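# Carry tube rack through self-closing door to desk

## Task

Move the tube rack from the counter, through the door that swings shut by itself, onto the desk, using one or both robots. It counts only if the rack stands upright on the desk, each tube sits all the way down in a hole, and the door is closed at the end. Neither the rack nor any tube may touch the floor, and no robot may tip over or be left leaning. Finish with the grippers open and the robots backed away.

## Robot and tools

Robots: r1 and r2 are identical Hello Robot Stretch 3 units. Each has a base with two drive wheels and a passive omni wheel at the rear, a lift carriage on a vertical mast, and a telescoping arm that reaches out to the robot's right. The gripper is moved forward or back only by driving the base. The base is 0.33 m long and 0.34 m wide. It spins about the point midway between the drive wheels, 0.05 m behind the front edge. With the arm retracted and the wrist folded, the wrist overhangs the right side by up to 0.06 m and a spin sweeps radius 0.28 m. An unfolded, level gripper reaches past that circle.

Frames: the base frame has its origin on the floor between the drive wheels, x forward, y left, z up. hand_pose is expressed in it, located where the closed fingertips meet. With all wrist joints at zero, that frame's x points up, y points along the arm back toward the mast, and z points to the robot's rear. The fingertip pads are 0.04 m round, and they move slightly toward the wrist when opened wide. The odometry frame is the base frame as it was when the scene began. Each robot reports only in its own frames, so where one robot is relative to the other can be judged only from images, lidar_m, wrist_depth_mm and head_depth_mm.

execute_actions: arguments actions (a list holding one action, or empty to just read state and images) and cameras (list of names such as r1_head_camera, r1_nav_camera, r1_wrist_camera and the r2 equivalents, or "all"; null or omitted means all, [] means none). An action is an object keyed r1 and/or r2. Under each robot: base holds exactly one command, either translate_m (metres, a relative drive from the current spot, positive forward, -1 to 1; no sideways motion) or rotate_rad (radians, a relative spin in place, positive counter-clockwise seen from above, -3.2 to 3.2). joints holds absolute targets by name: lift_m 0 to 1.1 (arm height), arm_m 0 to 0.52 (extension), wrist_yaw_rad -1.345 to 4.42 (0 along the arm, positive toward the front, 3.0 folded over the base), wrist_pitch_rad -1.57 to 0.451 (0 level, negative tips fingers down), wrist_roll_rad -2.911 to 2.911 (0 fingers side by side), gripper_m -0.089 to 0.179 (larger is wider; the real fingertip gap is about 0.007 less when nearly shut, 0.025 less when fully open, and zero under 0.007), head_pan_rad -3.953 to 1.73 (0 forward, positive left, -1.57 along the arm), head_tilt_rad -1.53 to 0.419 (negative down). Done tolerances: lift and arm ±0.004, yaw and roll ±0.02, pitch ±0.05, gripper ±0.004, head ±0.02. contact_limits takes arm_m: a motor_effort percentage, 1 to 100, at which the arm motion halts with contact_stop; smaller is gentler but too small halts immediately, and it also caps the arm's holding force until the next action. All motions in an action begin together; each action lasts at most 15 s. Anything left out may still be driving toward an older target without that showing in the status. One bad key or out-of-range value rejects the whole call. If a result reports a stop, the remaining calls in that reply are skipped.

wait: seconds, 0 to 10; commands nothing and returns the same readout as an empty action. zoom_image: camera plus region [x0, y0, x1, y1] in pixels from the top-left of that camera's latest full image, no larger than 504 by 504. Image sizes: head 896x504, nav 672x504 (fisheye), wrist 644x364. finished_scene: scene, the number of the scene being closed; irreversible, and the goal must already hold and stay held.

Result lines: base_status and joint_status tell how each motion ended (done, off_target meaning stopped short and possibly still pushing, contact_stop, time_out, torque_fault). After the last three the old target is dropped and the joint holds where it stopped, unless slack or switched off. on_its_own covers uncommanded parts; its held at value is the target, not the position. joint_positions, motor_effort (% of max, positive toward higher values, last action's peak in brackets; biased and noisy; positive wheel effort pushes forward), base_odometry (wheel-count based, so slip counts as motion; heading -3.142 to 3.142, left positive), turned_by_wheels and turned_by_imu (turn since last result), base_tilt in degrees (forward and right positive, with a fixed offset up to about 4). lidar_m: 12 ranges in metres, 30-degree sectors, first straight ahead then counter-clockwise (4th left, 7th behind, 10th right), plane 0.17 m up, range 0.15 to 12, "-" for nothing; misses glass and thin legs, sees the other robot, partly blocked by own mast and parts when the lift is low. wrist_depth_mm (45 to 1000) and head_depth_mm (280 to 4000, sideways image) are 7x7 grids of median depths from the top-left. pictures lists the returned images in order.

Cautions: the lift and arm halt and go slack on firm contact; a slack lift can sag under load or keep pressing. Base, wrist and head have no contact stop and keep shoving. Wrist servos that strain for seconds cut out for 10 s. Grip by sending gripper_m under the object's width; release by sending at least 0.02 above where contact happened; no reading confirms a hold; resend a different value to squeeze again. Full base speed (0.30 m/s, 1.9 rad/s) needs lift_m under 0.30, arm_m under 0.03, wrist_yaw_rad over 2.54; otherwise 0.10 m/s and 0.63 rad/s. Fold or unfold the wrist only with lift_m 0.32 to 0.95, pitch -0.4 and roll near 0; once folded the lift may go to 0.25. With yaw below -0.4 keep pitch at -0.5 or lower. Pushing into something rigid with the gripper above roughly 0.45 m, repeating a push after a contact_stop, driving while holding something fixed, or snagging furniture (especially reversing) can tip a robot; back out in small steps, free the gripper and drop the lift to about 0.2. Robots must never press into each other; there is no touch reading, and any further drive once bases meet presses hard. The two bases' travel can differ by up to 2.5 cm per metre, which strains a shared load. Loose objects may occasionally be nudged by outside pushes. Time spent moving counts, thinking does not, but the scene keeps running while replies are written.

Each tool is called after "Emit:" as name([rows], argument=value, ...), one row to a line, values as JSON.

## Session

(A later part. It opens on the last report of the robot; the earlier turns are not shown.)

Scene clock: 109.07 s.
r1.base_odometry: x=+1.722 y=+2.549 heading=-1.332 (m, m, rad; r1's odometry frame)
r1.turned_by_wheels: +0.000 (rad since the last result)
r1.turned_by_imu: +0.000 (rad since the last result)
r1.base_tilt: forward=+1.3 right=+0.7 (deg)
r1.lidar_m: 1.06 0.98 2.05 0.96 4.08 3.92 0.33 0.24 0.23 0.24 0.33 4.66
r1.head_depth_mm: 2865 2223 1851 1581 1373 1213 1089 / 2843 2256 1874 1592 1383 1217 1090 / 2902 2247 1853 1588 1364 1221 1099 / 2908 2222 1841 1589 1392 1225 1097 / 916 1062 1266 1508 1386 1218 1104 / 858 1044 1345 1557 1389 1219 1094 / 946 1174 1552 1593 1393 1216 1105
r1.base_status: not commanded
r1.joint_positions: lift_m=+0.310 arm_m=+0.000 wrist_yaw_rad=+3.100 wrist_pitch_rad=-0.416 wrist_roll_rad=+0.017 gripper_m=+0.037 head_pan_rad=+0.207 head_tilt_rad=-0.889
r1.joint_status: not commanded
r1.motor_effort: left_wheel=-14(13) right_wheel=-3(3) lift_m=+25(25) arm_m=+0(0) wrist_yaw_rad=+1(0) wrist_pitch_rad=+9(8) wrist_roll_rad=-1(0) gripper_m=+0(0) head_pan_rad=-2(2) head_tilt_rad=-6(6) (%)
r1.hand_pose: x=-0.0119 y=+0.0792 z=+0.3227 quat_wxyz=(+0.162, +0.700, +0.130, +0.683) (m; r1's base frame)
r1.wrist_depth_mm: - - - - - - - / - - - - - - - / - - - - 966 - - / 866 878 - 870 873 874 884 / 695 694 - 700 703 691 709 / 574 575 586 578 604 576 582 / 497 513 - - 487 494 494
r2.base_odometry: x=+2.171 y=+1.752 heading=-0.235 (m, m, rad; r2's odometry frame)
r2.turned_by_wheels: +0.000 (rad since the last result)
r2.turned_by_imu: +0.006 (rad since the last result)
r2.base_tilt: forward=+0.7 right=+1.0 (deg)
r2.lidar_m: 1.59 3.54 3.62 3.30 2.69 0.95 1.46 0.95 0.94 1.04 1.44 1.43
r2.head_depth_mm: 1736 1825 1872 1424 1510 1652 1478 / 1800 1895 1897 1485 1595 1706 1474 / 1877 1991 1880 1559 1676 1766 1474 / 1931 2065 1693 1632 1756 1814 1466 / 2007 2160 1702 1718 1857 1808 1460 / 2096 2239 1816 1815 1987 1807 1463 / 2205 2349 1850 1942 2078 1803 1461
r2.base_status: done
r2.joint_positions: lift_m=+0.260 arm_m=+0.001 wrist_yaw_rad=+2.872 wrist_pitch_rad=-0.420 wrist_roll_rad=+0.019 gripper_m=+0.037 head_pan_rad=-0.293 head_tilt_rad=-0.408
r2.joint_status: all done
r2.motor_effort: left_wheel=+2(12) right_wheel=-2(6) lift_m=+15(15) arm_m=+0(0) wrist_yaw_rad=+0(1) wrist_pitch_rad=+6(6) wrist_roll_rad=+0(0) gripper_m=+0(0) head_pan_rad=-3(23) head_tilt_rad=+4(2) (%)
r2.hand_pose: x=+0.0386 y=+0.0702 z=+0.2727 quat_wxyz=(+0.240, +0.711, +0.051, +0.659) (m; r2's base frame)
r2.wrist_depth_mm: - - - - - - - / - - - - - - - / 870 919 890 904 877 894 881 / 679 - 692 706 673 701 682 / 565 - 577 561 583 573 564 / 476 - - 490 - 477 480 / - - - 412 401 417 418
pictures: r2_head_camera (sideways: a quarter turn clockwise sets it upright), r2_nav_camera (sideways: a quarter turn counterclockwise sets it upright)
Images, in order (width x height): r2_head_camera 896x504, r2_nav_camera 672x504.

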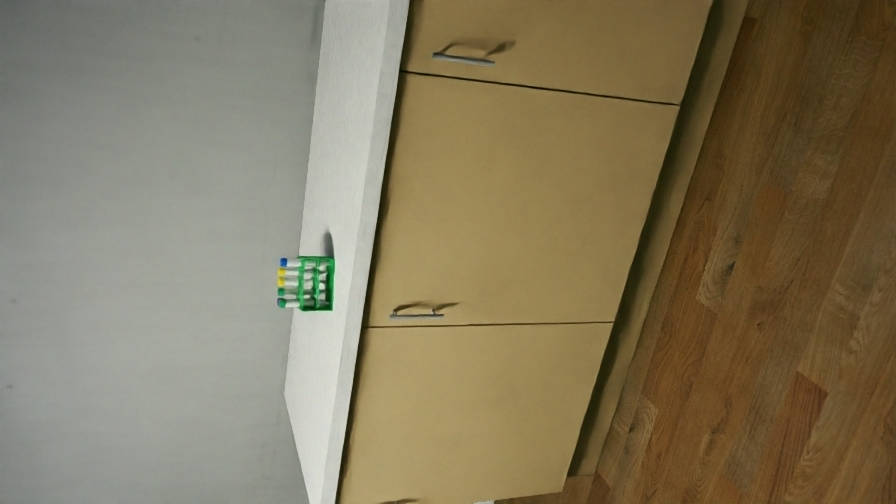

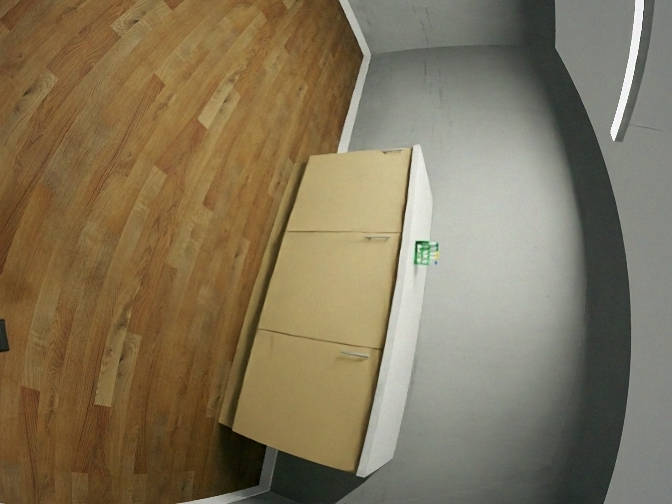

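Emit:
execute_actions([
  {"r2":{"base":{"translate_m":1.0}}},
], cameras=[])

Emit:
execute_actions([
  {"r2":{"base":{"rotate_rad":0.92},"joints":{"head_pan_rad":-1.57,"head_tilt_rad":-0.6,"lift_m":0.94,"wrist_roll_rad":0}}},
], cameras=["r2_head_camera"])

Scene clock: 115.07 s.
r1.base_odometry: x=+1.722 y=+2.549 heading=-1.332 (m, m, rad; r1's odometry frame)
r1.turned_by_wheels: +0.000 (rad since the last result)
r1.turned_by_imu: +0.000 (rad since the last result)
r1.base_tilt: forward=+1.3 right=+0.8 (deg)
r1.lidar_m: 1.06 0.97 2.04 1.93 4.13 3.93 0.33 0.24 0.23 0.24 0.33 4.66
r1.head_depth_mm: 2874 2256 1845 1574 1385 1218 1091 / 2871 2249 1860 1580 1391 1218 1093 / 2832 2258 1868 1573 1384 1222 1092 / 2928 2255 1850 1583 1376 1219 1090 / 919 1058 1264 1529 1381 1223 1091 / 856 1049 1343 1561 1388 1227 1105 / 944 1177 1538 1597 1392 1227 1097
r1.base_status: not commanded
r1.joint_positions: lift_m=+0.310 arm_m=+0.000 wrist_yaw_rad=+3.100 wrist_pitch_rad=-0.416 wrist_roll_rad=+0.017 gripper_m=+0.037 head_pan_rad=+0.207 head_tilt_rad=-0.889
r1.joint_status: not commanded
r1.motor_effort: left_wheel=-14(14) right_wheel=-3(3) lift_m=+25(25) arm_m=+0(0) wrist_yaw_rad=+0(0) wrist_pitch_rad=+9(9) wrist_roll_rad=+0(1) gripper_m=+0(0) head_pan_rad=-2(3) head_tilt_rad=-5(6) (%)
r1.hand_pose: x=-0.0119 y=+0.0792 z=+0.3227 quat_wxyz=(+0.162, +0.700, +0.130, +0.683) (m; r1's base frame)
r1.wrist_depth_mm: - - - - - - - / - - - - - - - / - - - - - - - / 896 870 - 874 884 876 874 / 691 700 - 702 690 709 701 / 573 576 577 580 600 575 580 / 498 512 - - 486 500 498
r2.base_odometry: x=+3.143 y=+1.518 heading=-0.235 (m, m, rad; r2's odometry frame)
r2.turned_by_wheels: +0.000 (rad since the last result)
r2.turned_by_imu: +0.006 (rad since the last result)
r2.base_tilt: forward=+0.8 right=+1.0 (deg)
r2.lidar_m: 0.76 2.26 3.00 3.35 3.43 1.87 1.94 1.59 1.58 0.82 0.68 0.68
r2.head_depth_mm: 1081 1140 1211 882 729 746 799 / 1118 1186 1259 872 760 774 848 / 1164 1234 1320 1043 787 832 900 / 1215 1285 1366 1041 820 876 959 / 1255 1338 1422 1035 861 937 1029 / 1317 1397 1501 1033 913 1002 1106 / 1368 1467 1570 1023 972 1082 1193
r2.base_status: done
r2.joint_positions: lift_m=+0.260 arm_m=+0.001 wrist_yaw_rad=+2.872 wrist_pitch_rad=-0.420 wrist_roll_rad=+0.019 gripper_m=+0.037 head_pan_rad=-0.293 head_tilt_rad=-0.408
r2.joint_status: not commanded
r2.motor_effort: left_wheel=+0(12) right_wheel=-1(4) lift_m=+14(15) arm_m=+0(0) wrist_yaw_rad=+1(1) wrist_pitch_rad=+6(6) wrist_roll_rad=+0(0) gripper_m=+0(0) head_pan_rad=-4(3) head_tilt_rad=+3(3) (%)
r2.hand_pose: x=+0.0386 y=+0.0702 z=+0.2727 quat_wxyz=(+0.240, +0.711, +0.051, +0.659) (m; r2's base frame)
r2.wrist_depth_mm: - - - - - - - / - - - - - - - / 867 916 891 894 906 871 885 / 686 - 687 691 695 711 689 / 572 - 578 574 599 555 571 / 478 - - 482 - 476 479 / - - - 413 403 417 418
pictures: none
No camera images: the call's "cameras" was empty. Leave "cameras" out to get every camera's image.

Scene clock: 122.07 s.
r1.base_odometry: x=+1.722 y=+2.549 heading=-1.332 (m, m, rad; r1's odometry frame)
r1.turned_by_wheels: +0.000 (rad since the last result)
r1.turned_by_imu: +0.000 (rad since the last result)
r1.base_tilt: forward=+1.3 right=+0.7 (deg)
r1.lidar_m: 1.06 0.98 2.05 1.87 4.11 3.92 0.33 0.24 0.23 0.24 0.33 4.68
r1.head_depth_mm: 2851 2263 1836 1565 1379 1216 1087 / 2862 2264 1855 1576 1379 1227 1093 / 2840 2256 1869 1590 1385 1218 1097 / 2879 2232 1872 1588 1381 1224 1102 / 924 1053 1265 1518 1381 1223 1095 / 858 1047 1342 1547 1379 1223 1094 / 946 1162 1547 1587 1388 1229 1096
r1.base_status: not commanded
r1.joint_positions: lift_m=+0.310 arm_m=+0.000 wrist_yaw_rad=+3.100 wrist_pitch_rad=-0.416 wrist_roll_rad=+0.017 gripper_m=+0.037 head_pan_rad=+0.207 head_tilt_rad=-0.889
r1.joint_status: not commanded
r1.motor_effort: left_wheel=-14(14) right_wheel=-3(3) lift_m=+25(25) arm_m=+0(0) wrist_yaw_rad=+0(0) wrist_pitch_rad=+9(9) wrist_roll_rad=-1(1) gripper_m=+0(1) head_pan_rad=-2(2) head_tilt_rad=-6(6) (%)
r1.hand_pose: x=-0.0119 y=+0.0792 z=+0.3227 quat_wxyz=(+0.162, +0.700, +0.130, +0.683) (m; r1's base frame)
r1.wrist_depth_mm: - - - - - - - / - - - - - - - / - - - - - - - / 878 871 - 881 865 880 869 / 692 700 - 708 686 695 708 / 582 575 588 572 593 578 582 / 493 511 - - 482 493 501
r2.base_odometry: x=+3.143 y=+1.518 heading=+0.685 (m, m, rad; r2's odometry frame)
r2.turned_by_wheels: +0.920 (rad since the last result)
r2.turned_by_imu: +0.918 (rad since the last result)
r2.base_tilt: forward=+0.8 right=+1.0 (deg)
r2.lidar_m: 3.01 3.16 3.54 2.12 2.14 1.62 1.58 0.90 0.69 0.68 0.72 1.04
r2.head_depth_mm: 1091 1194 995 747 821 - - / 1095 1197 992 763 834 921 - / 1099 1197 992 772 844 934 - / 1109 1218 934 773 854 942 - / 1116 1219 856 779 860 955 - / 1119 1234 927 784 878 1015 - / 1126 1236 974 799 892 1035 1230
r2.base_status: done
r2.joint_positions: lift_m=+0.940 arm_m=+0.001 wrist_yaw_rad=+2.872 wrist_pitch_rad=-0.419 wrist_roll_rad=+0.004 gripper_m=+0.037 head_pan_rad=-1.563 head_tilt_rad=-0.593
r2.joint_status: all done
r2.motor_effort: left_wheel=-3(11) right_wheel=+1(7) lift_m=+28(29) arm_m=+0(0) wrist_yaw_rad=+1(0) wrist_pitch_rad=+6(6) wrist_roll_rad=-3(2) gripper_m=-1(0) head_pan_rad=-4(37) head_tilt_rad=-3(13) (%)
r2.hand_pose: x=+0.0386 y=+0.0703 z=+0.9520 quat_wxyz=(+0.239, +0.706, +0.053, +0.664) (m; r2's base frame)
r2.wrist_depth_mm: - - - - - - - / - - - - - - - / - - - - - - - / - - - - - - - / - - - - - - - / - - - - - - - / - - - - - - -
pictures: r2_head_camera (sideways: a quarter turn clockwise sets it upright)
Images, in order (width x height): r2_head_camera 896x504.

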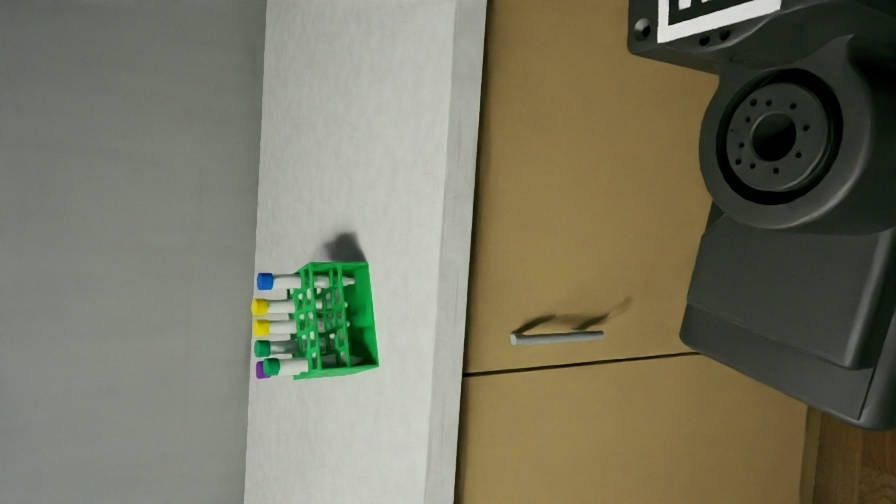

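Emit:
zoom_image(camera="r2_head_camera", region=[220, 220, 420, 420])

Emit:
execute_actions([
  {"r2":{"base":{"rotate_rad":-0.04},"joints":{"wrist_yaw_rad":0,"gripper_m":0.175}}},
], cameras=[])

Emit:
execute_actions([
  {"r2":{"joints":{"wrist_pitch_rad":0,"lift_m":1.0}}},
], cameras=["r2_head_camera","r2_wrist_camera"])

Region (220, 220, 420, 420) of r2_head_camera's 896x504 image, scaled by 2.520, with more detail than that image has.

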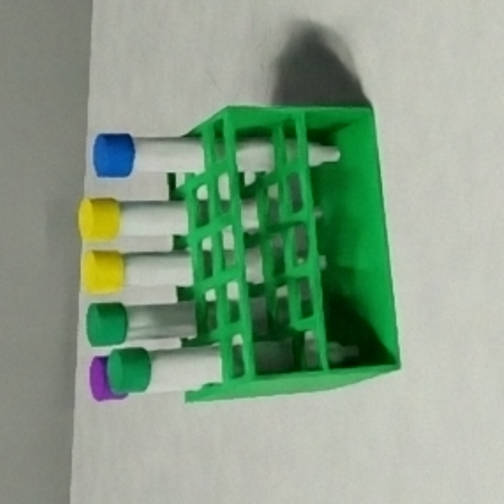

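Scene clock: 125.23 s.
r1.base_odometry: x=+1.722 y=+2.549 heading=-1.332 (m, m, rad; r1's odometry frame)
r1.turned_by_wheels: +0.000 (rad since the last result)
r1.turned_by_imu: +0.000 (rad since the last result)
r1.base_tilt: forward=+1.3 right=+0.7 (deg)
r1.lidar_m: 1.06 0.97 2.05 1.87 4.10 3.93 0.33 0.24 0.23 0.24 0.33 4.67
r1.head_depth_mm: 2813 2284 1853 1579 1370 1216 1094 / 2855 2262 1867 1573 1376 1223 1092 / 2881 2256 1859 1586 1376 1219 1093 / 2866 2278 1843 1575 1372 1217 1098 / 919 1050 1260 1524 1387 1233 1096 / 863 1045 1341 1562 1373 1227 1095 / 947 1168 1536 1603 1389 1231 1100
r1.base_status: not commanded
r1.joint_positions: lift_m=+0.310 arm_m=+0.000 wrist_yaw_rad=+3.100 wrist_pitch_rad=-0.416 wrist_roll_rad=+0.017 gripper_m=+0.037 head_pan_rad=+0.207 head_tilt_rad=-0.889
r1.joint_status: not commanded
r1.motor_effort: left_wheel=-14(14) right_wheel=-3(3) lift_m=+25(25) arm_m=+0(0) wrist_yaw_rad=-1(0) wrist_pitch_rad=+9(9) wrist_roll_rad=-1(0) gripper_m=+0(2) head_pan_rad=-2(2) head_tilt_rad=-6(6) (%)
r1.hand_pose: x=-0.0119 y=+0.0792 z=+0.3227 quat_wxyz=(+0.162, +0.700, +0.130, +0.683) (m; r1's base frame)
r1.wrist_depth_mm: - - - - - - - / - - - - - - - / - - - - - - - / 851 874 - 887 874 861 865 / 691 705 - 703 702 697 702 / 579 584 581 581 602 582 574 / 500 512 - - 483 495 497
r2.base_odometry: x=+3.143 y=+1.518 heading=+0.645 (m, m, rad; r2's odometry frame)
r2.turned_by_wheels: -0.040 (rad since the last result)
r2.turned_by_imu: -0.040 (rad since the last result)
r2.base_tilt: forward=+0.8 right=+0.9 (deg)
r2.lidar_m: 3.01 3.12 3.57 3.43 2.11 1.63 1.58 0.94 0.70 0.68 0.71 1.00
r2.head_depth_mm: 1098 1197 1000 764 821 - - / 1098 1208 991 769 840 942 - / 1101 1202 985 772 824 - - / 1108 1204 981 770 839 975 1235 / 1108 1215 851 769 859 993 1211 / 1113 1210 838 777 863 1013 1206 / 1117 1221 973 780 872 1011 1230
r2.base_status: done
r2.joint_positions: lift_m=+0.940 arm_m=+0.001 wrist_yaw_rad=+0.003 wrist_pitch_rad=-0.419 wrist_roll_rad=+0.003 gripper_m=+0.175 head_pan_rad=-1.563 head_tilt_rad=-0.593
r2.joint_status: all done
r2.motor_effort: left_wheel=+3(5) right_wheel=-3(0) lift_m=+27(27) arm_m=+0(0) wrist_yaw_rad=-3(4) wrist_pitch_rad=+6(6) wrist_roll_rad=-2(3) gripper_m=+0(94) head_pan_rad=-3(3) head_tilt_rad=-3(3) (%)
r2.hand_pose: x=-0.0209 y=-0.3700 z=+0.9520 quat_wxyz=(+0.691, +0.148, -0.692, -0.147) (m; r2's base frame)
r2.wrist_depth_mm: 791 809 562 872 882 922 939 / 491 494 516 517 526 529 550 / 506 496 478 452 444 432 429 / 555 536 530 528 513 505 494 / 638 608 600 592 574 556 535 / 730 692 701 669 640 634 605 / 885 821 785 777 741 738 -
pictures: none
No camera images: the call's "cameras" was empty. Leave "cameras" out to get every camera's image.

Scene clock: 126.60 s.
r1.base_odometry: x=+1.722 y=+2.549 heading=-1.332 (m, m, rad; r1's odometry frame)
r1.turned_by_wheels: +0.000 (rad since the last result)
r1.turned_by_imu: +0.000 (rad since the last result)
r1.base_tilt: forward=+1.3 right=+0.8 (deg)
r1.lidar_m: 1.06 0.97 2.04 1.87 4.10 3.91 0.33 0.24 0.23 0.24 0.33 4.65
r1.head_depth_mm: 2863 2246 1866 1581 1371 1226 1087 / 2887 2256 1854 1570 1370 1214 1095 / 2857 2244 1850 1592 1378 1216 1100 / 2843 2302 1861 1575 1373 1222 1088 / 921 1058 1265 1528 1377 1221 1096 / 861 1040 1340 1562 1386 1227 1096 / 945 1172 1544 1596 1385 1224 1097
r1.base_status: not commanded
r1.joint_positions: lift_m=+0.310 arm_m=+0.000 wrist_yaw_rad=+3.100 wrist_pitch_rad=-0.416 wrist_roll_rad=+0.017 gripper_m=+0.037 head_pan_rad=+0.207 head_tilt_rad=-0.889
r1.joint_status: not commanded
r1.motor_effort: left_wheel=-14(14) right_wheel=-3(3) lift_m=+25(25) arm_m=+0(0) wrist_yaw_rad=+1(0) wrist_pitch_rad=+8(9) wrist_roll_rad=-1(1) gripper_m=+1(1) head_pan_rad=-2(3) head_tilt_rad=-6(5) (%)
r1.hand_pose: x=-0.0119 y=+0.0792 z=+0.3227 quat_wxyz=(+0.162, +0.700, +0.130, +0.683) (m; r1's base frame)
r1.wrist_depth_mm: - - - - - - - / - - - - - - - / - - - - - - - / 887 873 - 861 880 886 890 / 700 700 - 698 697 701 705 / 577 585 583 584 604 588 585 / 493 515 - - 482 499 496
r2.base_odometry: x=+3.143 y=+1.518 heading=+0.645 (m, m, rad; r2's odometry frame)
r2.turned_by_wheels: +0.000 (rad since the last result)
r2.turned_by_imu: +0.000 (rad since the last result)
r2.base_tilt: forward=+0.9 right=+1.0 (deg)
r2.lidar_m: 3.01 3.13 3.56 3.42 2.11 1.64 1.58 0.94 0.70 0.68 0.71 0.99
r2.head_depth_mm: 1099 1199 997 765 - - - / 1103 1205 993 - - - - / 1104 1202 987 - - - - / 1107 1209 988 770 - 994 1211 / 1108 1209 853 770 871 987 1215 / 1109 1217 850 785 865 1002 1209 / 1114 1216 974 782 874 1012 1230
r2.base_status: not commanded
r2.joint_positions: lift_m=+1.000 arm_m=+0.001 wrist_yaw_rad=+0.002 wrist_pitch_rad=-0.023 wrist_roll_rad=+0.003 gripper_m=+0.175 head_pan_rad=-1.563 head_tilt_rad=-0.593
r2.joint_status: all done
r2.motor_effort: left_wheel=+2(2) right_wheel=-2(2) lift_m=+27(28) arm_m=+0(0) wrist_yaw_rad=-3(4) wrist_pitch_rad=+7(8) wrist_roll_rad=-2(2) gripper_m=+0(1) head_pan_rad=-4(3) head_tilt_rad=-3(2) (%)
r2.hand_pose: x=-0.0208 y=-0.4014 z=+1.1083 quat_wxyz=(+0.706, +0.009, -0.708, -0.008) (m; r2's base frame)
r2.wrist_depth_mm: - - 999 982 982 971 984 / - - - - - - 980 / - - - - - - - / - - - - - - - / 709 767 633 742 759 771 772 / 511 516 516 521 525 536 573 / - 516 504 489 462 453 -
pictures: r2_head_camera (sideways: a quarter turn clockwise sets it upright), r2_wrist_camera
Images, in order (width x height): r2_head_camera 896x504, r2_wrist_camera 644x364.

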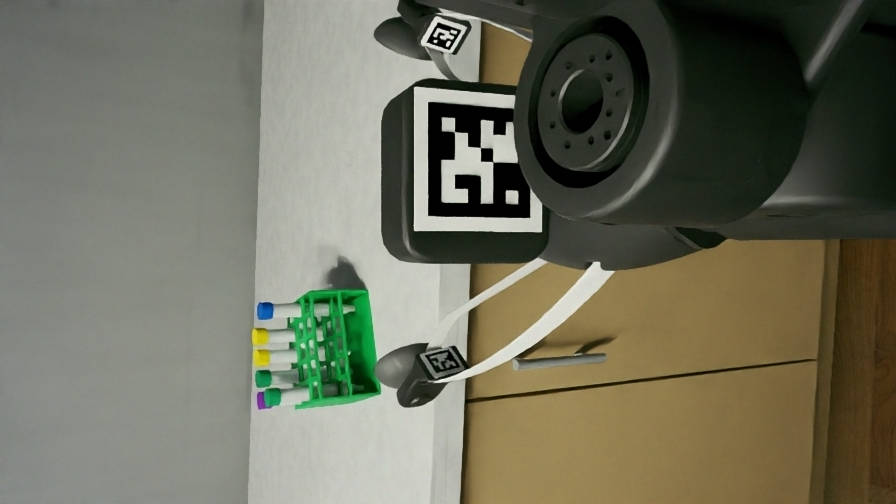

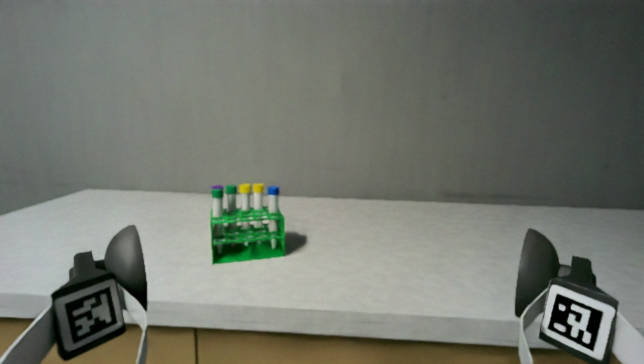

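Emit:
execute_actions([
  {"r2":{"base":{"rotate_rad":0.13},"joints":{"lift_m":0.88,"arm_m":0.15,"gripper_m":0.179,"wrist_pitch_rad":0.02}}},
], cameras=["r2_head_camera","r2_wrist_camera"])

Scene clock: 130.40 s.
r1.base_odometry: x=+1.722 y=+2.549 heading=-1.332 (m, m, rad; r1's odometry frame)
r1.turned_by_wheels: +0.000 (rad since the last result)
r1.turned_by_imu: +0.000 (rad since the last result)
r1.base_tilt: forward=+1.3 right=+0.7 (deg)
r1.lidar_m: 1.06 0.97 2.05 1.87 4.11 3.92 0.33 0.24 0.23 0.24 0.33 4.66
r1.head_depth_mm: 2851 2229 1846 1580 1369 1218 1090 / 2837 2263 1858 1588 1376 1217 1091 / 2830 2261 1869 1590 1382 1233 1094 / 2855 2290 1856 1576 1382 1222 1099 / 916 1055 1257 1510 1372 1220 1099 / 858 1046 1340 1547 1383 1226 1100 / 945 1172 1541 1597 1398 1229 1105
r1.base_status: not commanded
r1.joint_positions: lift_m=+0.310 arm_m=+0.000 wrist_yaw_rad=+3.100 wrist_pitch_rad=-0.416 wrist_roll_rad=+0.017 gripper_m=+0.037 head_pan_rad=+0.207 head_tilt_rad=-0.889
r1.joint_status: not commanded
r1.motor_effort: left_wheel=-14(13) right_wheel=-3(3) lift_m=+25(25) arm_m=+0(0) wrist_yaw_rad=+0(0) wrist_pitch_rad=+9(9) wrist_roll_rad=+0(1) gripper_m=+0(0) head_pan_rad=-3(2) head_tilt_rad=-6(6) (%)
r1.hand_pose: x=-0.0119 y=+0.0792 z=+0.3227 quat_wxyz=(+0.162, +0.700, +0.130, +0.683) (m; r1's base frame)
r1.wrist_depth_mm: - - - - - - - / - - - - - - - / - - - - - - - / 877 873 - 870 868 883 885 / 699 697 - 693 694 700 704 / 579 574 581 583 601 578 579 / 495 506 - - 485 503 498
r2.base_odometry: x=+3.143 y=+1.518 heading=+0.774 (m, m, rad; r2's odometry frame)
r2.turned_by_wheels: +0.130 (rad since the last result)
r2.turned_by_imu: +0.130 (rad since the last result)
r2.base_tilt: forward=+0.8 right=+1.0 (deg)
r2.lidar_m: 3.01 3.28 3.48 2.11 1.87 1.59 1.58 0.84 0.69 0.68 0.75 2.14
r2.head_depth_mm: 1070 1169 995 731 - - 1066 / 1087 1189 993 778 - - 1104 / 1103 1197 937 774 - - 1133 / 1117 1218 848 774 881 1019 1212 / 1134 1244 879 802 890 1026 1234 / 1150 1255 975 800 914 1063 1257 / 1169 1265 972 822 937 1093 1259
r2.base_status: done
r2.joint_positions: lift_m=+0.880 arm_m=+0.150 wrist_yaw_rad=+0.001 wrist_pitch_rad=-0.003 wrist_roll_rad=+0.003 gripper_m=+0.179 head_pan_rad=-1.563 head_tilt_rad=-0.593
r2.joint_status: all done
r2.motor_effort: left_wheel=-2(9) right_wheel=+2(6) lift_m=+14(26) arm_m=+4(4) wrist_yaw_rad=-1(3) wrist_pitch_rad=+7(7) wrist_roll_rad=-2(2) gripper_m=+0(28) head_pan_rad=-3(3) head_tilt_rad=-3(3) (%)
r2.hand_pose: x=-0.0211 y=-0.5508 z=+0.9943 quat_wxyz=(+0.706, +0.002, -0.708, -0.001) (m; r2's base frame)
r2.wrist_depth_mm: 991 928 889 879 843 820 775 / - 953 931 895 862 813 787 / - - 971 916 885 836 816 / 704 731 651 477 821 870 813 / 411 434 428 434 442 449 461 / 356 329 317 302 303 306 337 / - 369 350 329 292 276 -
pictures: r2_head_camera (sideways: a quarter turn clockwise sets it upright), r2_wrist_camera
Images, in order (width x height): r2_head_camera 896x504, r2_wrist_camera 644x364.

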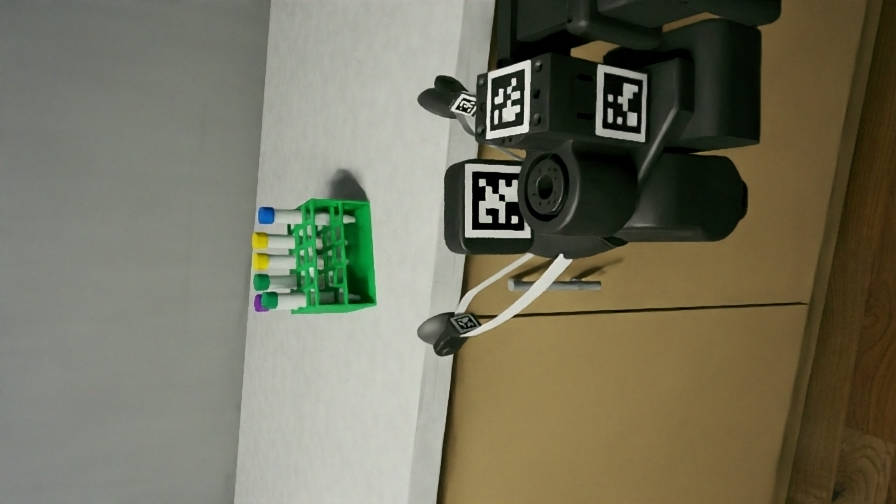

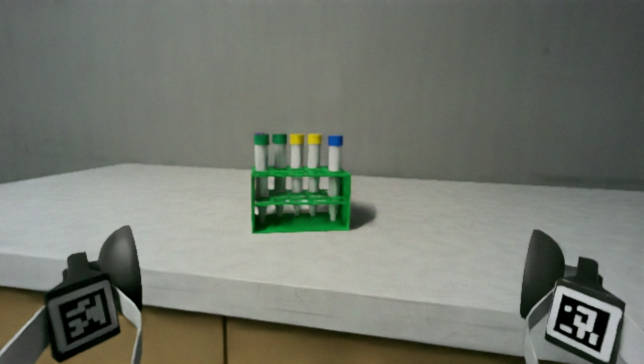

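Emit:
zoom_image(camera="r2_wrist_camera", region=[220, 110, 400, 250])

Region (220, 110, 400, 250) of r2_wrist_camera's 644x364 image, scaled by 2.800.

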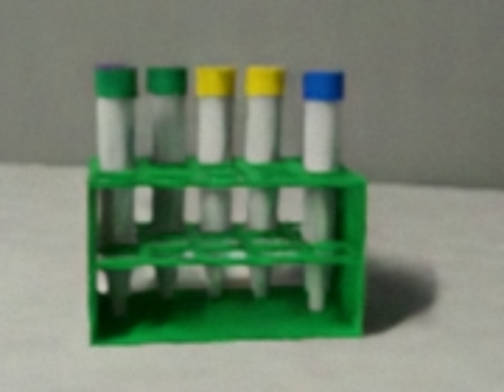

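Emit:
execute_actions([
  {"r2":{"base":{"translate_m":0.015},"joints":{"lift_m":0.84,"arm_m":0.26,"wrist_yaw_rad":0.13,"head_tilt_rad":-0.7}}},
], cameras=["r2_head_camera","r2_wrist_camera"])

Scene clock: 135.03 s.
r1.base_odometry: x=+1.722 y=+2.549 heading=-1.332 (m, m, rad; r1's odometry frame)
r1.turned_by_wheels: +0.000 (rad since the last result)
r1.turned_by_imu: +0.000 (rad since the last result)
r1.base_tilt: forward=+1.3 right=+0.8 (deg)
r1.lidar_m: 1.06 0.97 2.05 1.87 4.11 3.92 0.33 0.24 0.23 0.24 0.33 4.68
r1.head_depth_mm: 2867 2209 1851 1573 1369 1212 1093 / 2835 2234 1843 1566 1370 1217 1086 / 2865 2228 1848 1592 1376 1214 1097 / 2847 2267 1857 1591 1380 1223 1095 / 923 1057 1268 1528 1382 1219 1094 / 856 1048 1341 1568 1382 1216 1097 / 939 1175 1532 1590 1386 1223 1100
r1.base_status: not commanded
r1.joint_positions: lift_m=+0.310 arm_m=+0.000 wrist_yaw_rad=+3.100 wrist_pitch_rad=-0.416 wrist_roll_rad=+0.017 gripper_m=+0.037 head_pan_rad=+0.207 head_tilt_rad=-0.889
r1.joint_status: not commanded
r1.motor_effort: left_wheel=-14(13) right_wheel=-3(3) lift_m=+25(25) arm_m=+0(0) wrist_yaw_rad=+1(0) wrist_pitch_rad=+9(8) wrist_roll_rad=-1(1) gripper_m=+1(0) head_pan_rad=-3(3) head_tilt_rad=-6(5) (%)
r1.hand_pose: x=-0.0119 y=+0.0792 z=+0.3227 quat_wxyz=(+0.162, +0.700, +0.130, +0.683) (m; r1's base frame)
r1.wrist_depth_mm: - - - - - - - / - - - - - - - / - - - - - - - / 883 860 - 889 886 864 880 / 701 694 - 698 697 694 693 / 579 578 586 586 596 584 584 / 499 513 - - 486 500 497
r2.base_odometry: x=+3.154 y=+1.529 heading=+0.774 (m, m, rad; r2's odometry frame)
r2.turned_by_wheels: +0.000 (rad since the last result)
r2.turned_by_imu: +0.000 (rad since the last result)
r2.base_tilt: forward=+0.8 right=+1.1 (deg)
r2.lidar_m: 2.99 3.26 3.46 2.11 1.87 1.61 1.59 0.85 0.69 0.68 0.75 2.15
r2.head_depth_mm: 1086 1135 800 - - 1080 1204 / 1102 1130 830 - 932 1085 1228 / 1114 1122 825 - 964 1116 1229 / 1135 847 819 850 974 1157 1223 / 1152 1112 805 849 999 1200 1221 / 1167 1109 800 867 1023 1243 1218 / 1184 1106 816 890 1050 1321 1225
r2.base_status: done
r2.joint_positions: lift_m=+0.840 arm_m=+0.260 wrist_yaw_rad=+0.128 wrist_pitch_rad=-0.002 wrist_roll_rad=+0.003 gripper_m=+0.179 head_pan_rad=-1.563 head_tilt_rad=-0.691
r2.joint_status: all done
r2.motor_effort: left_wheel=-3(4) right_wheel=+2(6) lift_m=+15(15) arm_m=+4(6) wrist_yaw_rad=+2(6) wrist_pitch_rad=+6(7) wrist_roll_rad=-2(2) gripper_m=+0(0) head_pan_rad=-3(4) head_tilt_rad=-3(10) (%)
r2.hand_pose: x=+0.0114 y=-0.6587 z=+0.9544 quat_wxyz=(+0.705, +0.047, -0.706, +0.044) (m; r2's base frame)
r2.wrist_depth_mm: - 935 862 787 751 689 637 / - 955 901 834 771 704 670 / - - 908 369 746 732 677 / 523 532 555 367 364 611 641 / 300 318 310 309 320 329 333 / 265 227 217 217 221 224 243 / - 267 219 194 180 170 -
pictures: r2_head_camera (sideways: a quarter turn clockwise sets it upright), r2_wrist_camera
Images, in order (width x height): r2_head_camera 896x504, r2_wrist_camera 644x364.

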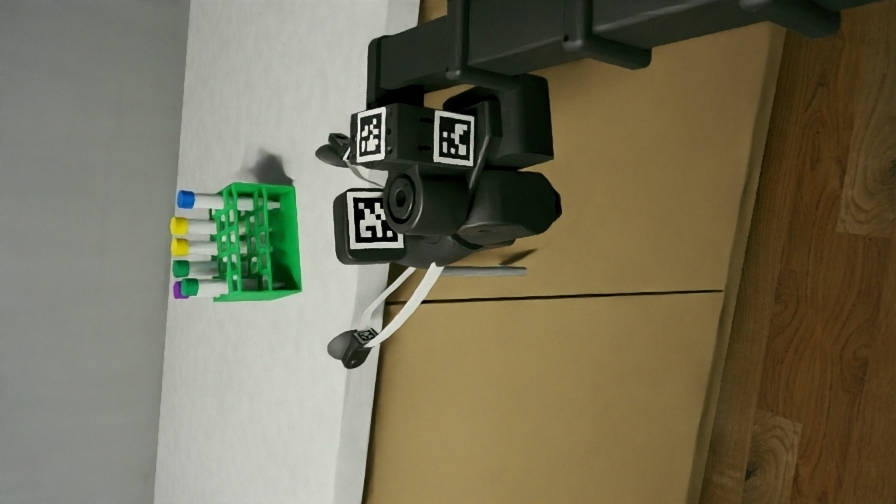

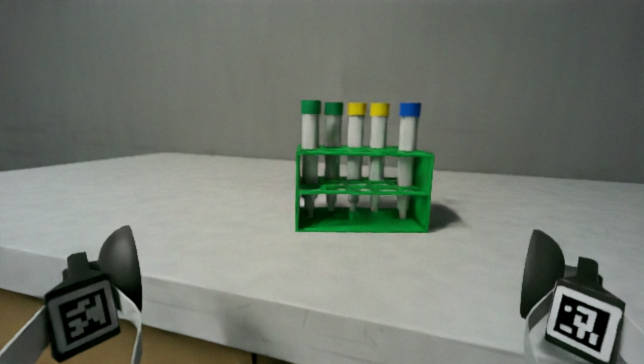

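Emit:
execute_actions([
  {"r2":{"joints":{"lift_m":0.85,"arm_m":0.40}}},
], cameras=["r2_head_camera","r2_wrist_camera"])

Scene clock: 137.93 s.
r1.base_odometry: x=+1.722 y=+2.549 heading=-1.332 (m, m, rad; r1's odometry frame)
r1.turned_by_wheels: +0.000 (rad since the last result)
r1.turned_by_imu: +0.000 (rad since the last result)
r1.base_tilt: forward=+1.3 right=+0.7 (deg)
r1.lidar_m: 1.06 0.97 2.05 1.88 4.10 3.93 0.33 0.24 0.23 0.24 0.33 4.65
r1.head_depth_mm: 2854 2264 1862 1586 1368 1215 1089 / 2865 2244 1850 1582 1376 1221 1098 / 2804 2263 1860 1592 1370 1215 1097 / 2880 2275 1868 1571 1376 1220 1090 / 915 1055 1267 1521 1377 1225 1097 / 858 1047 1345 1550 1386 1219 1098 / 944 1172 1534 1584 1392 1229 1094
r1.base_status: not commanded
r1.joint_positions: lift_m=+0.310 arm_m=+0.000 wrist_yaw_rad=+3.100 wrist_pitch_rad=-0.416 wrist_roll_rad=+0.017 gripper_m=+0.037 head_pan_rad=+0.207 head_tilt_rad=-0.889
r1.joint_status: not commanded
r1.motor_effort: left_wheel=-14(14) right_wheel=-3(3) lift_m=+25(25) arm_m=-1(0) wrist_yaw_rad=+1(0) wrist_pitch_rad=+8(9) wrist_roll_rad=-1(0) gripper_m=+0(0) head_pan_rad=-2(3) head_tilt_rad=-6(6) (%)
r1.hand_pose: x=-0.0119 y=+0.0792 z=+0.3227 quat_wxyz=(+0.162, +0.700, +0.130, +0.683) (m; r1's base frame)
r1.wrist_depth_mm: - - - - - - - / - - - - - - - / - - - - - - - / 872 883 - 882 867 862 883 / 701 703 - 697 693 694 700 / 577 577 582 577 607 574 586 / 495 508 - - 486 496 496
r2.base_odometry: x=+3.154 y=+1.529 heading=+0.774 (m, m, rad; r2's odometry frame)
r2.turned_by_wheels: +0.000 (rad since the last result)
r2.turned_by_imu: +0.000 (rad since the last result)
r2.base_tilt: forward=+1.0 right=+0.9 (deg)
r2.lidar_m: 2.99 3.27 3.45 2.12 1.88 1.61 1.59 0.85 0.69 0.68 0.75 2.14
r2.head_depth_mm: 1086 1130 832 - - 1051 1228 / 1103 1126 - 800 919 1085 1232 / 1113 1127 - 820 936 1122 1220 / 1135 832 771 833 966 1157 1228 / 1150 1112 757 844 996 1196 1222 / 1169 1112 798 866 1017 1246 1221 / 1186 1111 815 890 1055 1324 1222
r2.base_status: not commanded
r2.joint_positions: lift_m=+0.850 arm_m=+0.400 wrist_yaw_rad=+0.129 wrist_pitch_rad=-0.002 wrist_roll_rad=+0.003 gripper_m=+0.179 head_pan_rad=-1.563 head_tilt_rad=-0.692
r2.joint_status: all done
r2.motor_effort: left_wheel=-2(3) right_wheel=+1(1) lift_m=+28(29) arm_m=+4(4) wrist_yaw_rad=+1(2) wrist_pitch_rad=+7(7) wrist_roll_rad=-2(2) gripper_m=+0(0) head_pan_rad=-4(3) head_tilt_rad=-4(3) (%)
r2.hand_pose: x=+0.0114 y=-0.7987 z=+0.9636 quat_wxyz=(+0.705, +0.047, -0.706, +0.044) (m; r2's base frame)
r2.wrist_depth_mm: 832 778 708 643 612 584 539 / 867 777 741 679 623 598 551 / 898 829 751 227 228 597 562 / 563 580 511 233 208 594 570 / 324 343 283 237 216 352 362 / 242 230 218 217 215 227 263 / - 174 179 180 181 184 -
pictures: r2_head_camera (sideways: a quarter turn clockwise sets it upright), r2_wrist_camera
Images, in order (width x height): r2_head_camera 896x504, r2_wrist_camera 644x364.

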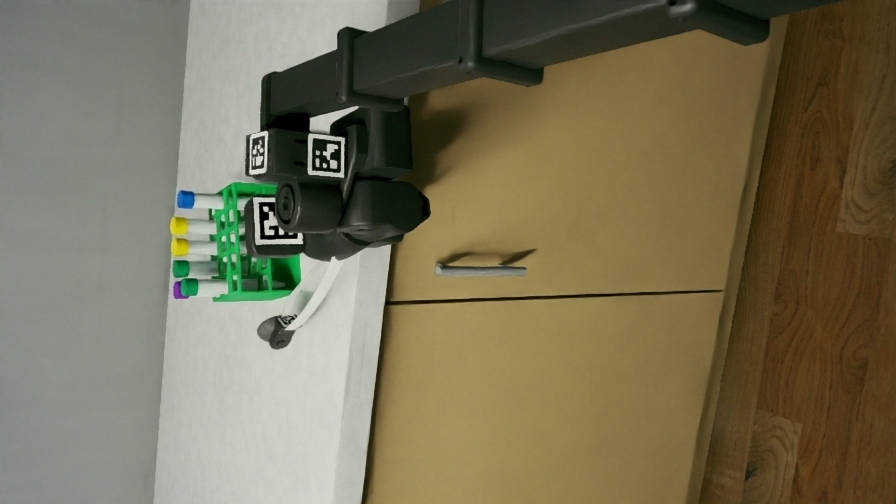

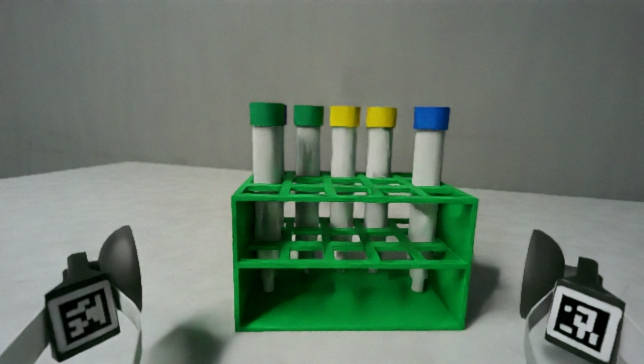

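Emit:
execute_actions([
  {"r2":{"joints":{"lift_m":0.84,"arm_m":0.475}}},
], cameras=["r2_head_camera","r2_wrist_camera"])

Scene clock: 146.83 s.
r1.base_odometry: x=+1.722 y=+2.549 heading=-1.332 (m, m, rad; r1's odometry frame)
r1.turned_by_wheels: +0.000 (rad since the last result)
r1.turned_by_imu: +0.000 (rad since the last result)
r1.base_tilt: forward=+1.3 right=+0.7 (deg)
r1.lidar_m: 1.06 0.98 2.05 1.88 4.12 3.93 0.33 0.24 0.23 0.24 0.33 4.69
r1.head_depth_mm: 2845 2243 1851 1582 1383 1215 1092 / 2801 2246 1861 1583 1377 1210 1095 / 2873 2282 1880 1593 1368 1214 1099 / 2855 2268 1871 1589 1377 1226 1095 / 920 1055 1273 1519 1382 1222 1096 / 861 1045 1340 1552 1394 1227 1099 / 948 1169 1539 1593 1379 1225 1101
r1.base_status: not commanded
r1.joint_positions: lift_m=+0.310 arm_m=+0.000 wrist_yaw_rad=+3.100 wrist_pitch_rad=-0.416 wrist_roll_rad=+0.017 gripper_m=+0.037 head_pan_rad=+0.207 head_tilt_rad=-0.889
r1.joint_status: not commanded
r1.motor_effort: left_wheel=-14(14) right_wheel=-3(3) lift_m=+25(25) arm_m=-1(0) wrist_yaw_rad=+0(0) wrist_pitch_rad=+8(9) wrist_roll_rad=+0(1) gripper_m=+0(2) head_pan_rad=-3(2) head_tilt_rad=-6(6) (%)
r1.hand_pose: x=-0.0119 y=+0.0792 z=+0.3227 quat_wxyz=(+0.162, +0.700, +0.130, +0.683) (m; r1's base frame)
r1.wrist_depth_mm: - - - - - - - / - - - - - - - / - - - - - - - / 878 873 - 884 881 889 890 / 692 704 - 694 703 706 710 / 579 578 582 581 603 584 585 / 496 509 - - 481 498 501
r2.base_odometry: x=+3.154 y=+1.529 heading=+0.775 (m, m, rad; r2's odometry frame)
r2.turned_by_wheels: +0.000 (rad since the last result)
r2.turned_by_imu: -0.005 (rad since the last result)
r2.base_tilt: forward=+0.8 right=+0.9 (deg)
r2.lidar_m: 2.99 3.26 3.48 2.12 1.88 1.61 1.59 0.85 0.69 0.68 0.74 2.13
r2.head_depth_mm: 1088 1118 807 - - 1098 1223 / 1102 1115 - 794 916 1093 1227 / 1123 1146 - 808 943 1126 1224 / 1129 847 753 827 967 1164 1216 / 1151 1100 781 847 994 1203 1216 / 1162 1090 800 867 1024 1314 1219 / 1183 1092 813 891 1054 1319 1211
r2.base_status: not commanded
r2.joint_positions: lift_m=+0.840 arm_m=+0.475 wrist_yaw_rad=+0.130 wrist_pitch_rad=+0.026 wrist_roll_rad=+0.011 gripper_m=+0.179 head_pan_rad=-1.565 head_tilt_rad=-0.697
r2.joint_status: all done
r2.motor_effort: left_wheel=+0(21) right_wheel=-1(19) lift_m=+13(25) arm_m=+4(16) wrist_yaw_rad=+1(5) wrist_pitch_rad=-2(35) wrist_roll_rad=-7(12) gripper_m=+0(0) head_pan_rad=-3(4) head_tilt_rad=-2(3) (%)
r2.hand_pose: x=+0.0119 y=-0.8742 z=+0.9616 quat_wxyz=(+0.701, +0.037, -0.710, +0.054) (m; r2's base frame)
r2.wrist_depth_mm: 752 689 627 583 554 513 474 / 793 705 648 596 557 518 492 / 814 719 144 164 165 529 504 / 790 672 145 168 167 542 515 / 350 351 131 132 133 131 373 / 251 114 143 164 148 133 265 / - 163 139 161 161 134 -
pictures: r2_head_camera (sideways: a quarter turn clockwise sets it upright), r2_wrist_camera
Images, in order (width x height): r2_head_camera 896x504, r2_wrist_camera 644x364.

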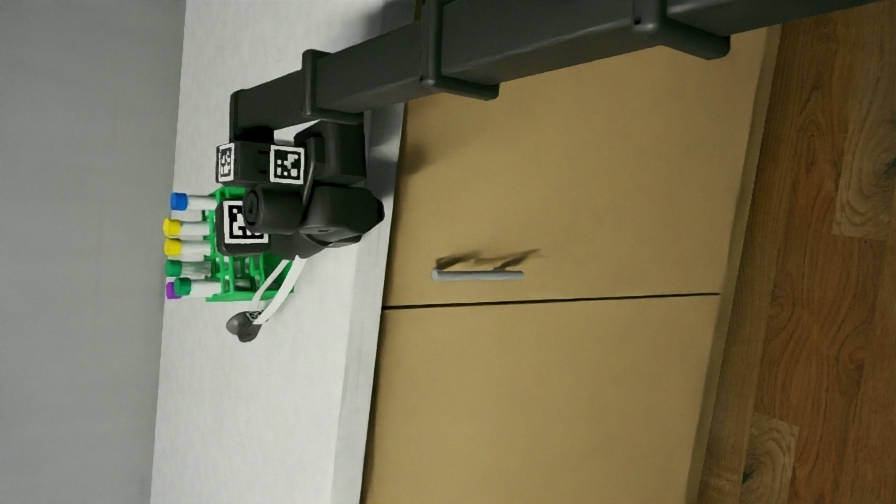

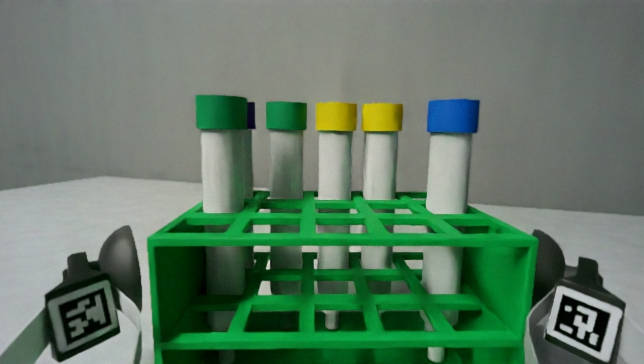

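Emit:
execute_actions([
  {"r2":{"base":{"translate_m":-0.005},"joints":{"lift_m":0.858,"wrist_pitch_rad":-0.04}}},
], cameras=[])

Emit:
execute_actions([
  {"r2":{"joints":{"arm_m":0.495}}},
], cameras=["r2_head_camera","r2_wrist_camera"])

Scene clock: 160.67 s.
r1.base_odometry: x=+1.722 y=+2.549 heading=-1.332 (m, m, rad; r1's odometry frame)
r1.turned_by_wheels: +0.000 (rad since the last result)
r1.turned_by_imu: +0.000 (rad since the last result)
r1.base_tilt: forward=+1.3 right=+0.7 (deg)
r1.lidar_m: 1.06 0.97 2.04 1.87 4.11 3.93 0.33 0.24 0.23 0.24 0.33 4.68
r1.head_depth_mm: 2842 2248 1860 1581 1368 1216 1096 / 2841 2250 1862 1566 1367 1220 1096 / 2927 2270 1870 1576 1372 1217 1101 / 2851 2258 1868 1588 1378 1224 1089 / 922 1056 1263 1515 1381 1219 1096 / 861 1046 1344 1564 1397 1223 1093 / 943 1169 1542 1602 1386 1229 1105
r1.base_status: not commanded
r1.joint_positions: lift_m=+0.310 arm_m=+0.000 wrist_yaw_rad=+3.100 wrist_pitch_rad=-0.416 wrist_roll_rad=+0.017 gripper_m=+0.037 head_pan_rad=+0.207 head_tilt_rad=-0.889
r1.joint_status: not commanded
r1.motor_effort: left_wheel=-14(14) right_wheel=-3(3) lift_m=+25(25) arm_m=-1(1) wrist_yaw_rad=+0(0) wrist_pitch_rad=+9(8) wrist_roll_rad=-1(1) gripper_m=+0(0) head_pan_rad=-3(2) head_tilt_rad=-6(6) (%)
r1.hand_pose: x=-0.0119 y=+0.0792 z=+0.3227 quat_wxyz=(+0.162, +0.700, +0.130, +0.683) (m; r1's base frame)
r1.wrist_depth_mm: - - - - - - - / - - - - - - - / - - - - - - - / 863 872 - 873 871 870 885 / 692 689 - 689 689 695 692 / 574 580 582 583 599 583 575 / 493 510 - - 482 502 495
r2.base_odometry: x=+3.150 y=+1.525 heading=+0.775 (m, m, rad; r2's odometry frame)
r2.turned_by_wheels: +0.000 (rad since the last result)
r2.turned_by_imu: -0.001 (rad since the last result)
r2.base_tilt: forward=+0.8 right=+1.1 (deg)
r2.lidar_m: 2.99 3.26 3.48 2.11 1.87 1.60 1.59 0.85 0.69 0.68 0.74 2.13
r2.head_depth_mm: 1092 1113 824 - 922 1098 1226 / 1103 1173 - 794 911 1088 1225 / 1117 1184 - 811 940 1125 1225 / 1133 924 750 820 968 1161 1220 / 1145 1094 782 853 992 1199 1227 / 1162 1090 795 866 1021 1317 1220 / 1181 1084 809 888 1050 1321 1215
r2.base_status: done
r2.joint_positions: lift_m=+0.858 arm_m=+0.475 wrist_yaw_rad=+0.131 wrist_pitch_rad=-0.056 wrist_roll_rad=+0.004 gripper_m=+0.179 head_pan_rad=-1.565 head_tilt_rad=-0.697
r2.joint_status: all done
r2.motor_effort: left_wheel=+0(4) right_wheel=+1(11) lift_m=+28(29) arm_m=+3(4) wrist_yaw_rad=-1(1) wrist_pitch_rad=+5(6) wrist_roll_rad=-3(7) gripper_m=+0(1) head_pan_rad=-3(3) head_tilt_rad=-1(1) (%)
r2.hand_pose: x=+0.0117 y=-0.8720 z=+0.9579 quat_wxyz=(+0.705, +0.066, -0.705, +0.026) (m; r2's base frame)
r2.wrist_depth_mm: 735 670 608 573 534 501 468 / 768 708 614 574 543 511 486 / 810 724 158 163 159 524 491 / 456 471 139 164 145 524 504 / 290 137 143 171 148 134 316 / 224 125 147 153 149 134 239 / - 139 155 159 158 145 -
pictures: none
No camera images: the call's "cameras" was empty. Leave "cameras" out to get every camera's image.

Scene clock: 161.70 s.
r1.base_odometry: x=+1.722 y=+2.549 heading=-1.332 (m, m, rad; r1's odometry frame)
r1.turned_by_wheels: +0.000 (rad since the last result)
r1.turned_by_imu: +0.000 (rad since the last result)
r1.base_tilt: forward=+1.3 right=+0.8 (deg)
r1.lidar_m: 1.06 0.97 2.05 1.86 4.12 3.92 0.33 0.24 0.23 0.24 0.33 4.67
r1.head_depth_mm: 2854 2224 1856 1576 1378 1210 1090 / 2822 2253 1862 1583 1370 1218 1097 / 2866 2265 1852 1578 1384 1228 1092 / 2852 2258 1874 1581 1372 1217 1088 / 919 1053 1268 1517 1379 1217 1095 / 862 1044 1337 1561 1386 1226 1102 / 950 1172 1544 1588 1386 1234 1101
r1.base_status: not commanded
r1.joint_positions: lift_m=+0.310 arm_m=+0.000 wrist_yaw_rad=+3.100 wrist_pitch_rad=-0.416 wrist_roll_rad=+0.017 gripper_m=+0.037 head_pan_rad=+0.207 head_tilt_rad=-0.889
r1.joint_status: not commanded
r1.motor_effort: left_wheel=-14(14) right_wheel=-3(3) lift_m=+26(25) arm_m=+0(1) wrist_yaw_rad=+0(0) wrist_pitch_rad=+9(8) wrist_roll_rad=-1(0) gripper_m=+0(0) head_pan_rad=-3(2) head_tilt_rad=-6(6) (%)
r1.hand_pose: x=-0.0119 y=+0.0792 z=+0.3227 quat_wxyz=(+0.162, +0.700, +0.130, +0.683) (m; r1's base frame)
r1.wrist_depth_mm: - - - - - - - / - - - - - - - / - - - - - - - / 878 859 - 864 869 869 871 / 701 695 - 693 706 693 693 / 579 580 587 581 600 586 575 / 499 515 - - 482 495 498
r2.base_odometry: x=+3.150 y=+1.525 heading=+0.775 (m, m, rad; r2's odometry frame)
r2.turned_by_wheels: +0.000 (rad since the last result)
r2.turned_by_imu: +0.000 (rad since the last result)
r2.base_tilt: forward=+1.0 right=+0.9 (deg)
r2.lidar_m: 3.00 3.25 3.48 2.11 1.87 1.60 1.59 0.85 0.69 0.68 0.74 2.13
r2.head_depth_mm: 1080 1117 823 - - 1093 1226 / 1101 1176 727 802 915 1090 1223 / 1118 1186 724 807 937 1123 1227 / 1131 978 750 820 964 1164 1224 / 1146 1096 781 851 992 1199 1216 / 1164 1092 798 869 1025 1315 1218 / 1182 1090 808 892 1050 1318 1219
r2.base_status: not commanded
r2.joint_positions: lift_m=+0.858 arm_m=+0.495 wrist_yaw_rad=+0.131 wrist_pitch_rad=-0.057 wrist_roll_rad=+0.004 gripper_m=+0.179 head_pan_rad=-1.565 head_tilt_rad=-0.697
r2.joint_status: all done
r2.motor_effort: left_wheel=+0(0) right_wheel=+0(0) lift_m=+27(28) arm_m=+4(6) wrist_yaw_rad=-1(1) wrist_pitch_rad=+5(5) wrist_roll_rad=-3(3) gripper_m=+0(0) head_pan_rad=-2(3) head_tilt_rad=-1(1) (%)
r2.hand_pose: x=+0.0117 y=-0.8919 z=+0.9578 quat_wxyz=(+0.705, +0.066, -0.705, +0.026) (m; r2's base frame)
r2.wrist_depth_mm: 720 654 610 562 520 484 455 / 727 695 613 564 527 494 462 / 777 677 138 159 157 504 487 / 455 461 149 162 158 508 487 / 290 131 142 128 127 128 313 / 222 123 145 162 146 126 240 / - 135 150 153 155 120 -
pictures: r2_head_camera (sideways: a quarter turn clockwise sets it upright), r2_wrist_camera
Images, in order (width x height): r2_head_camera 896x504, r2_wrist_camera 644x364.

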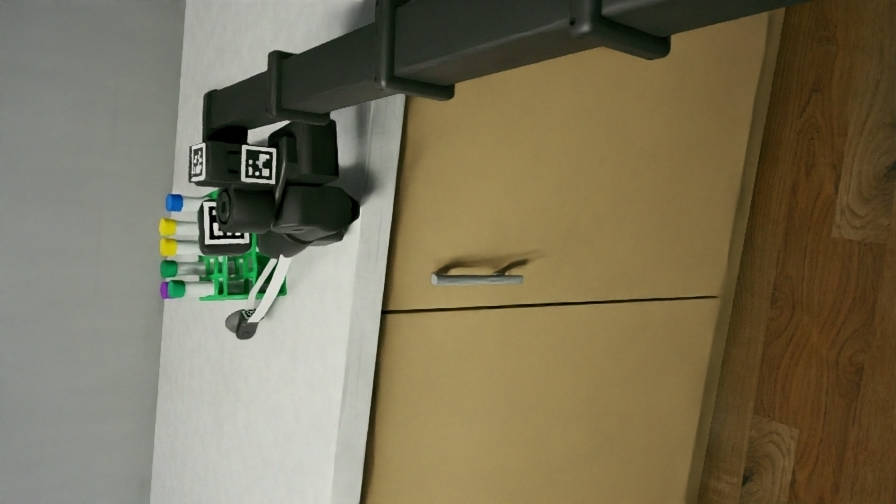

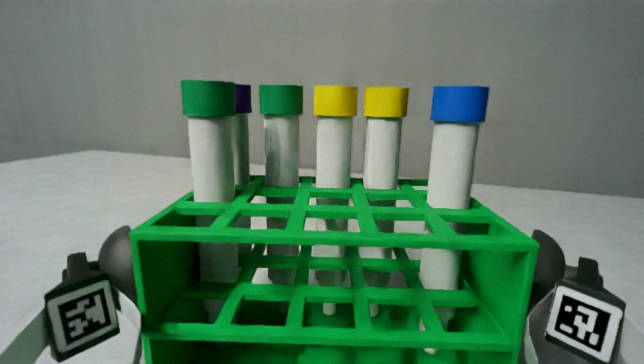

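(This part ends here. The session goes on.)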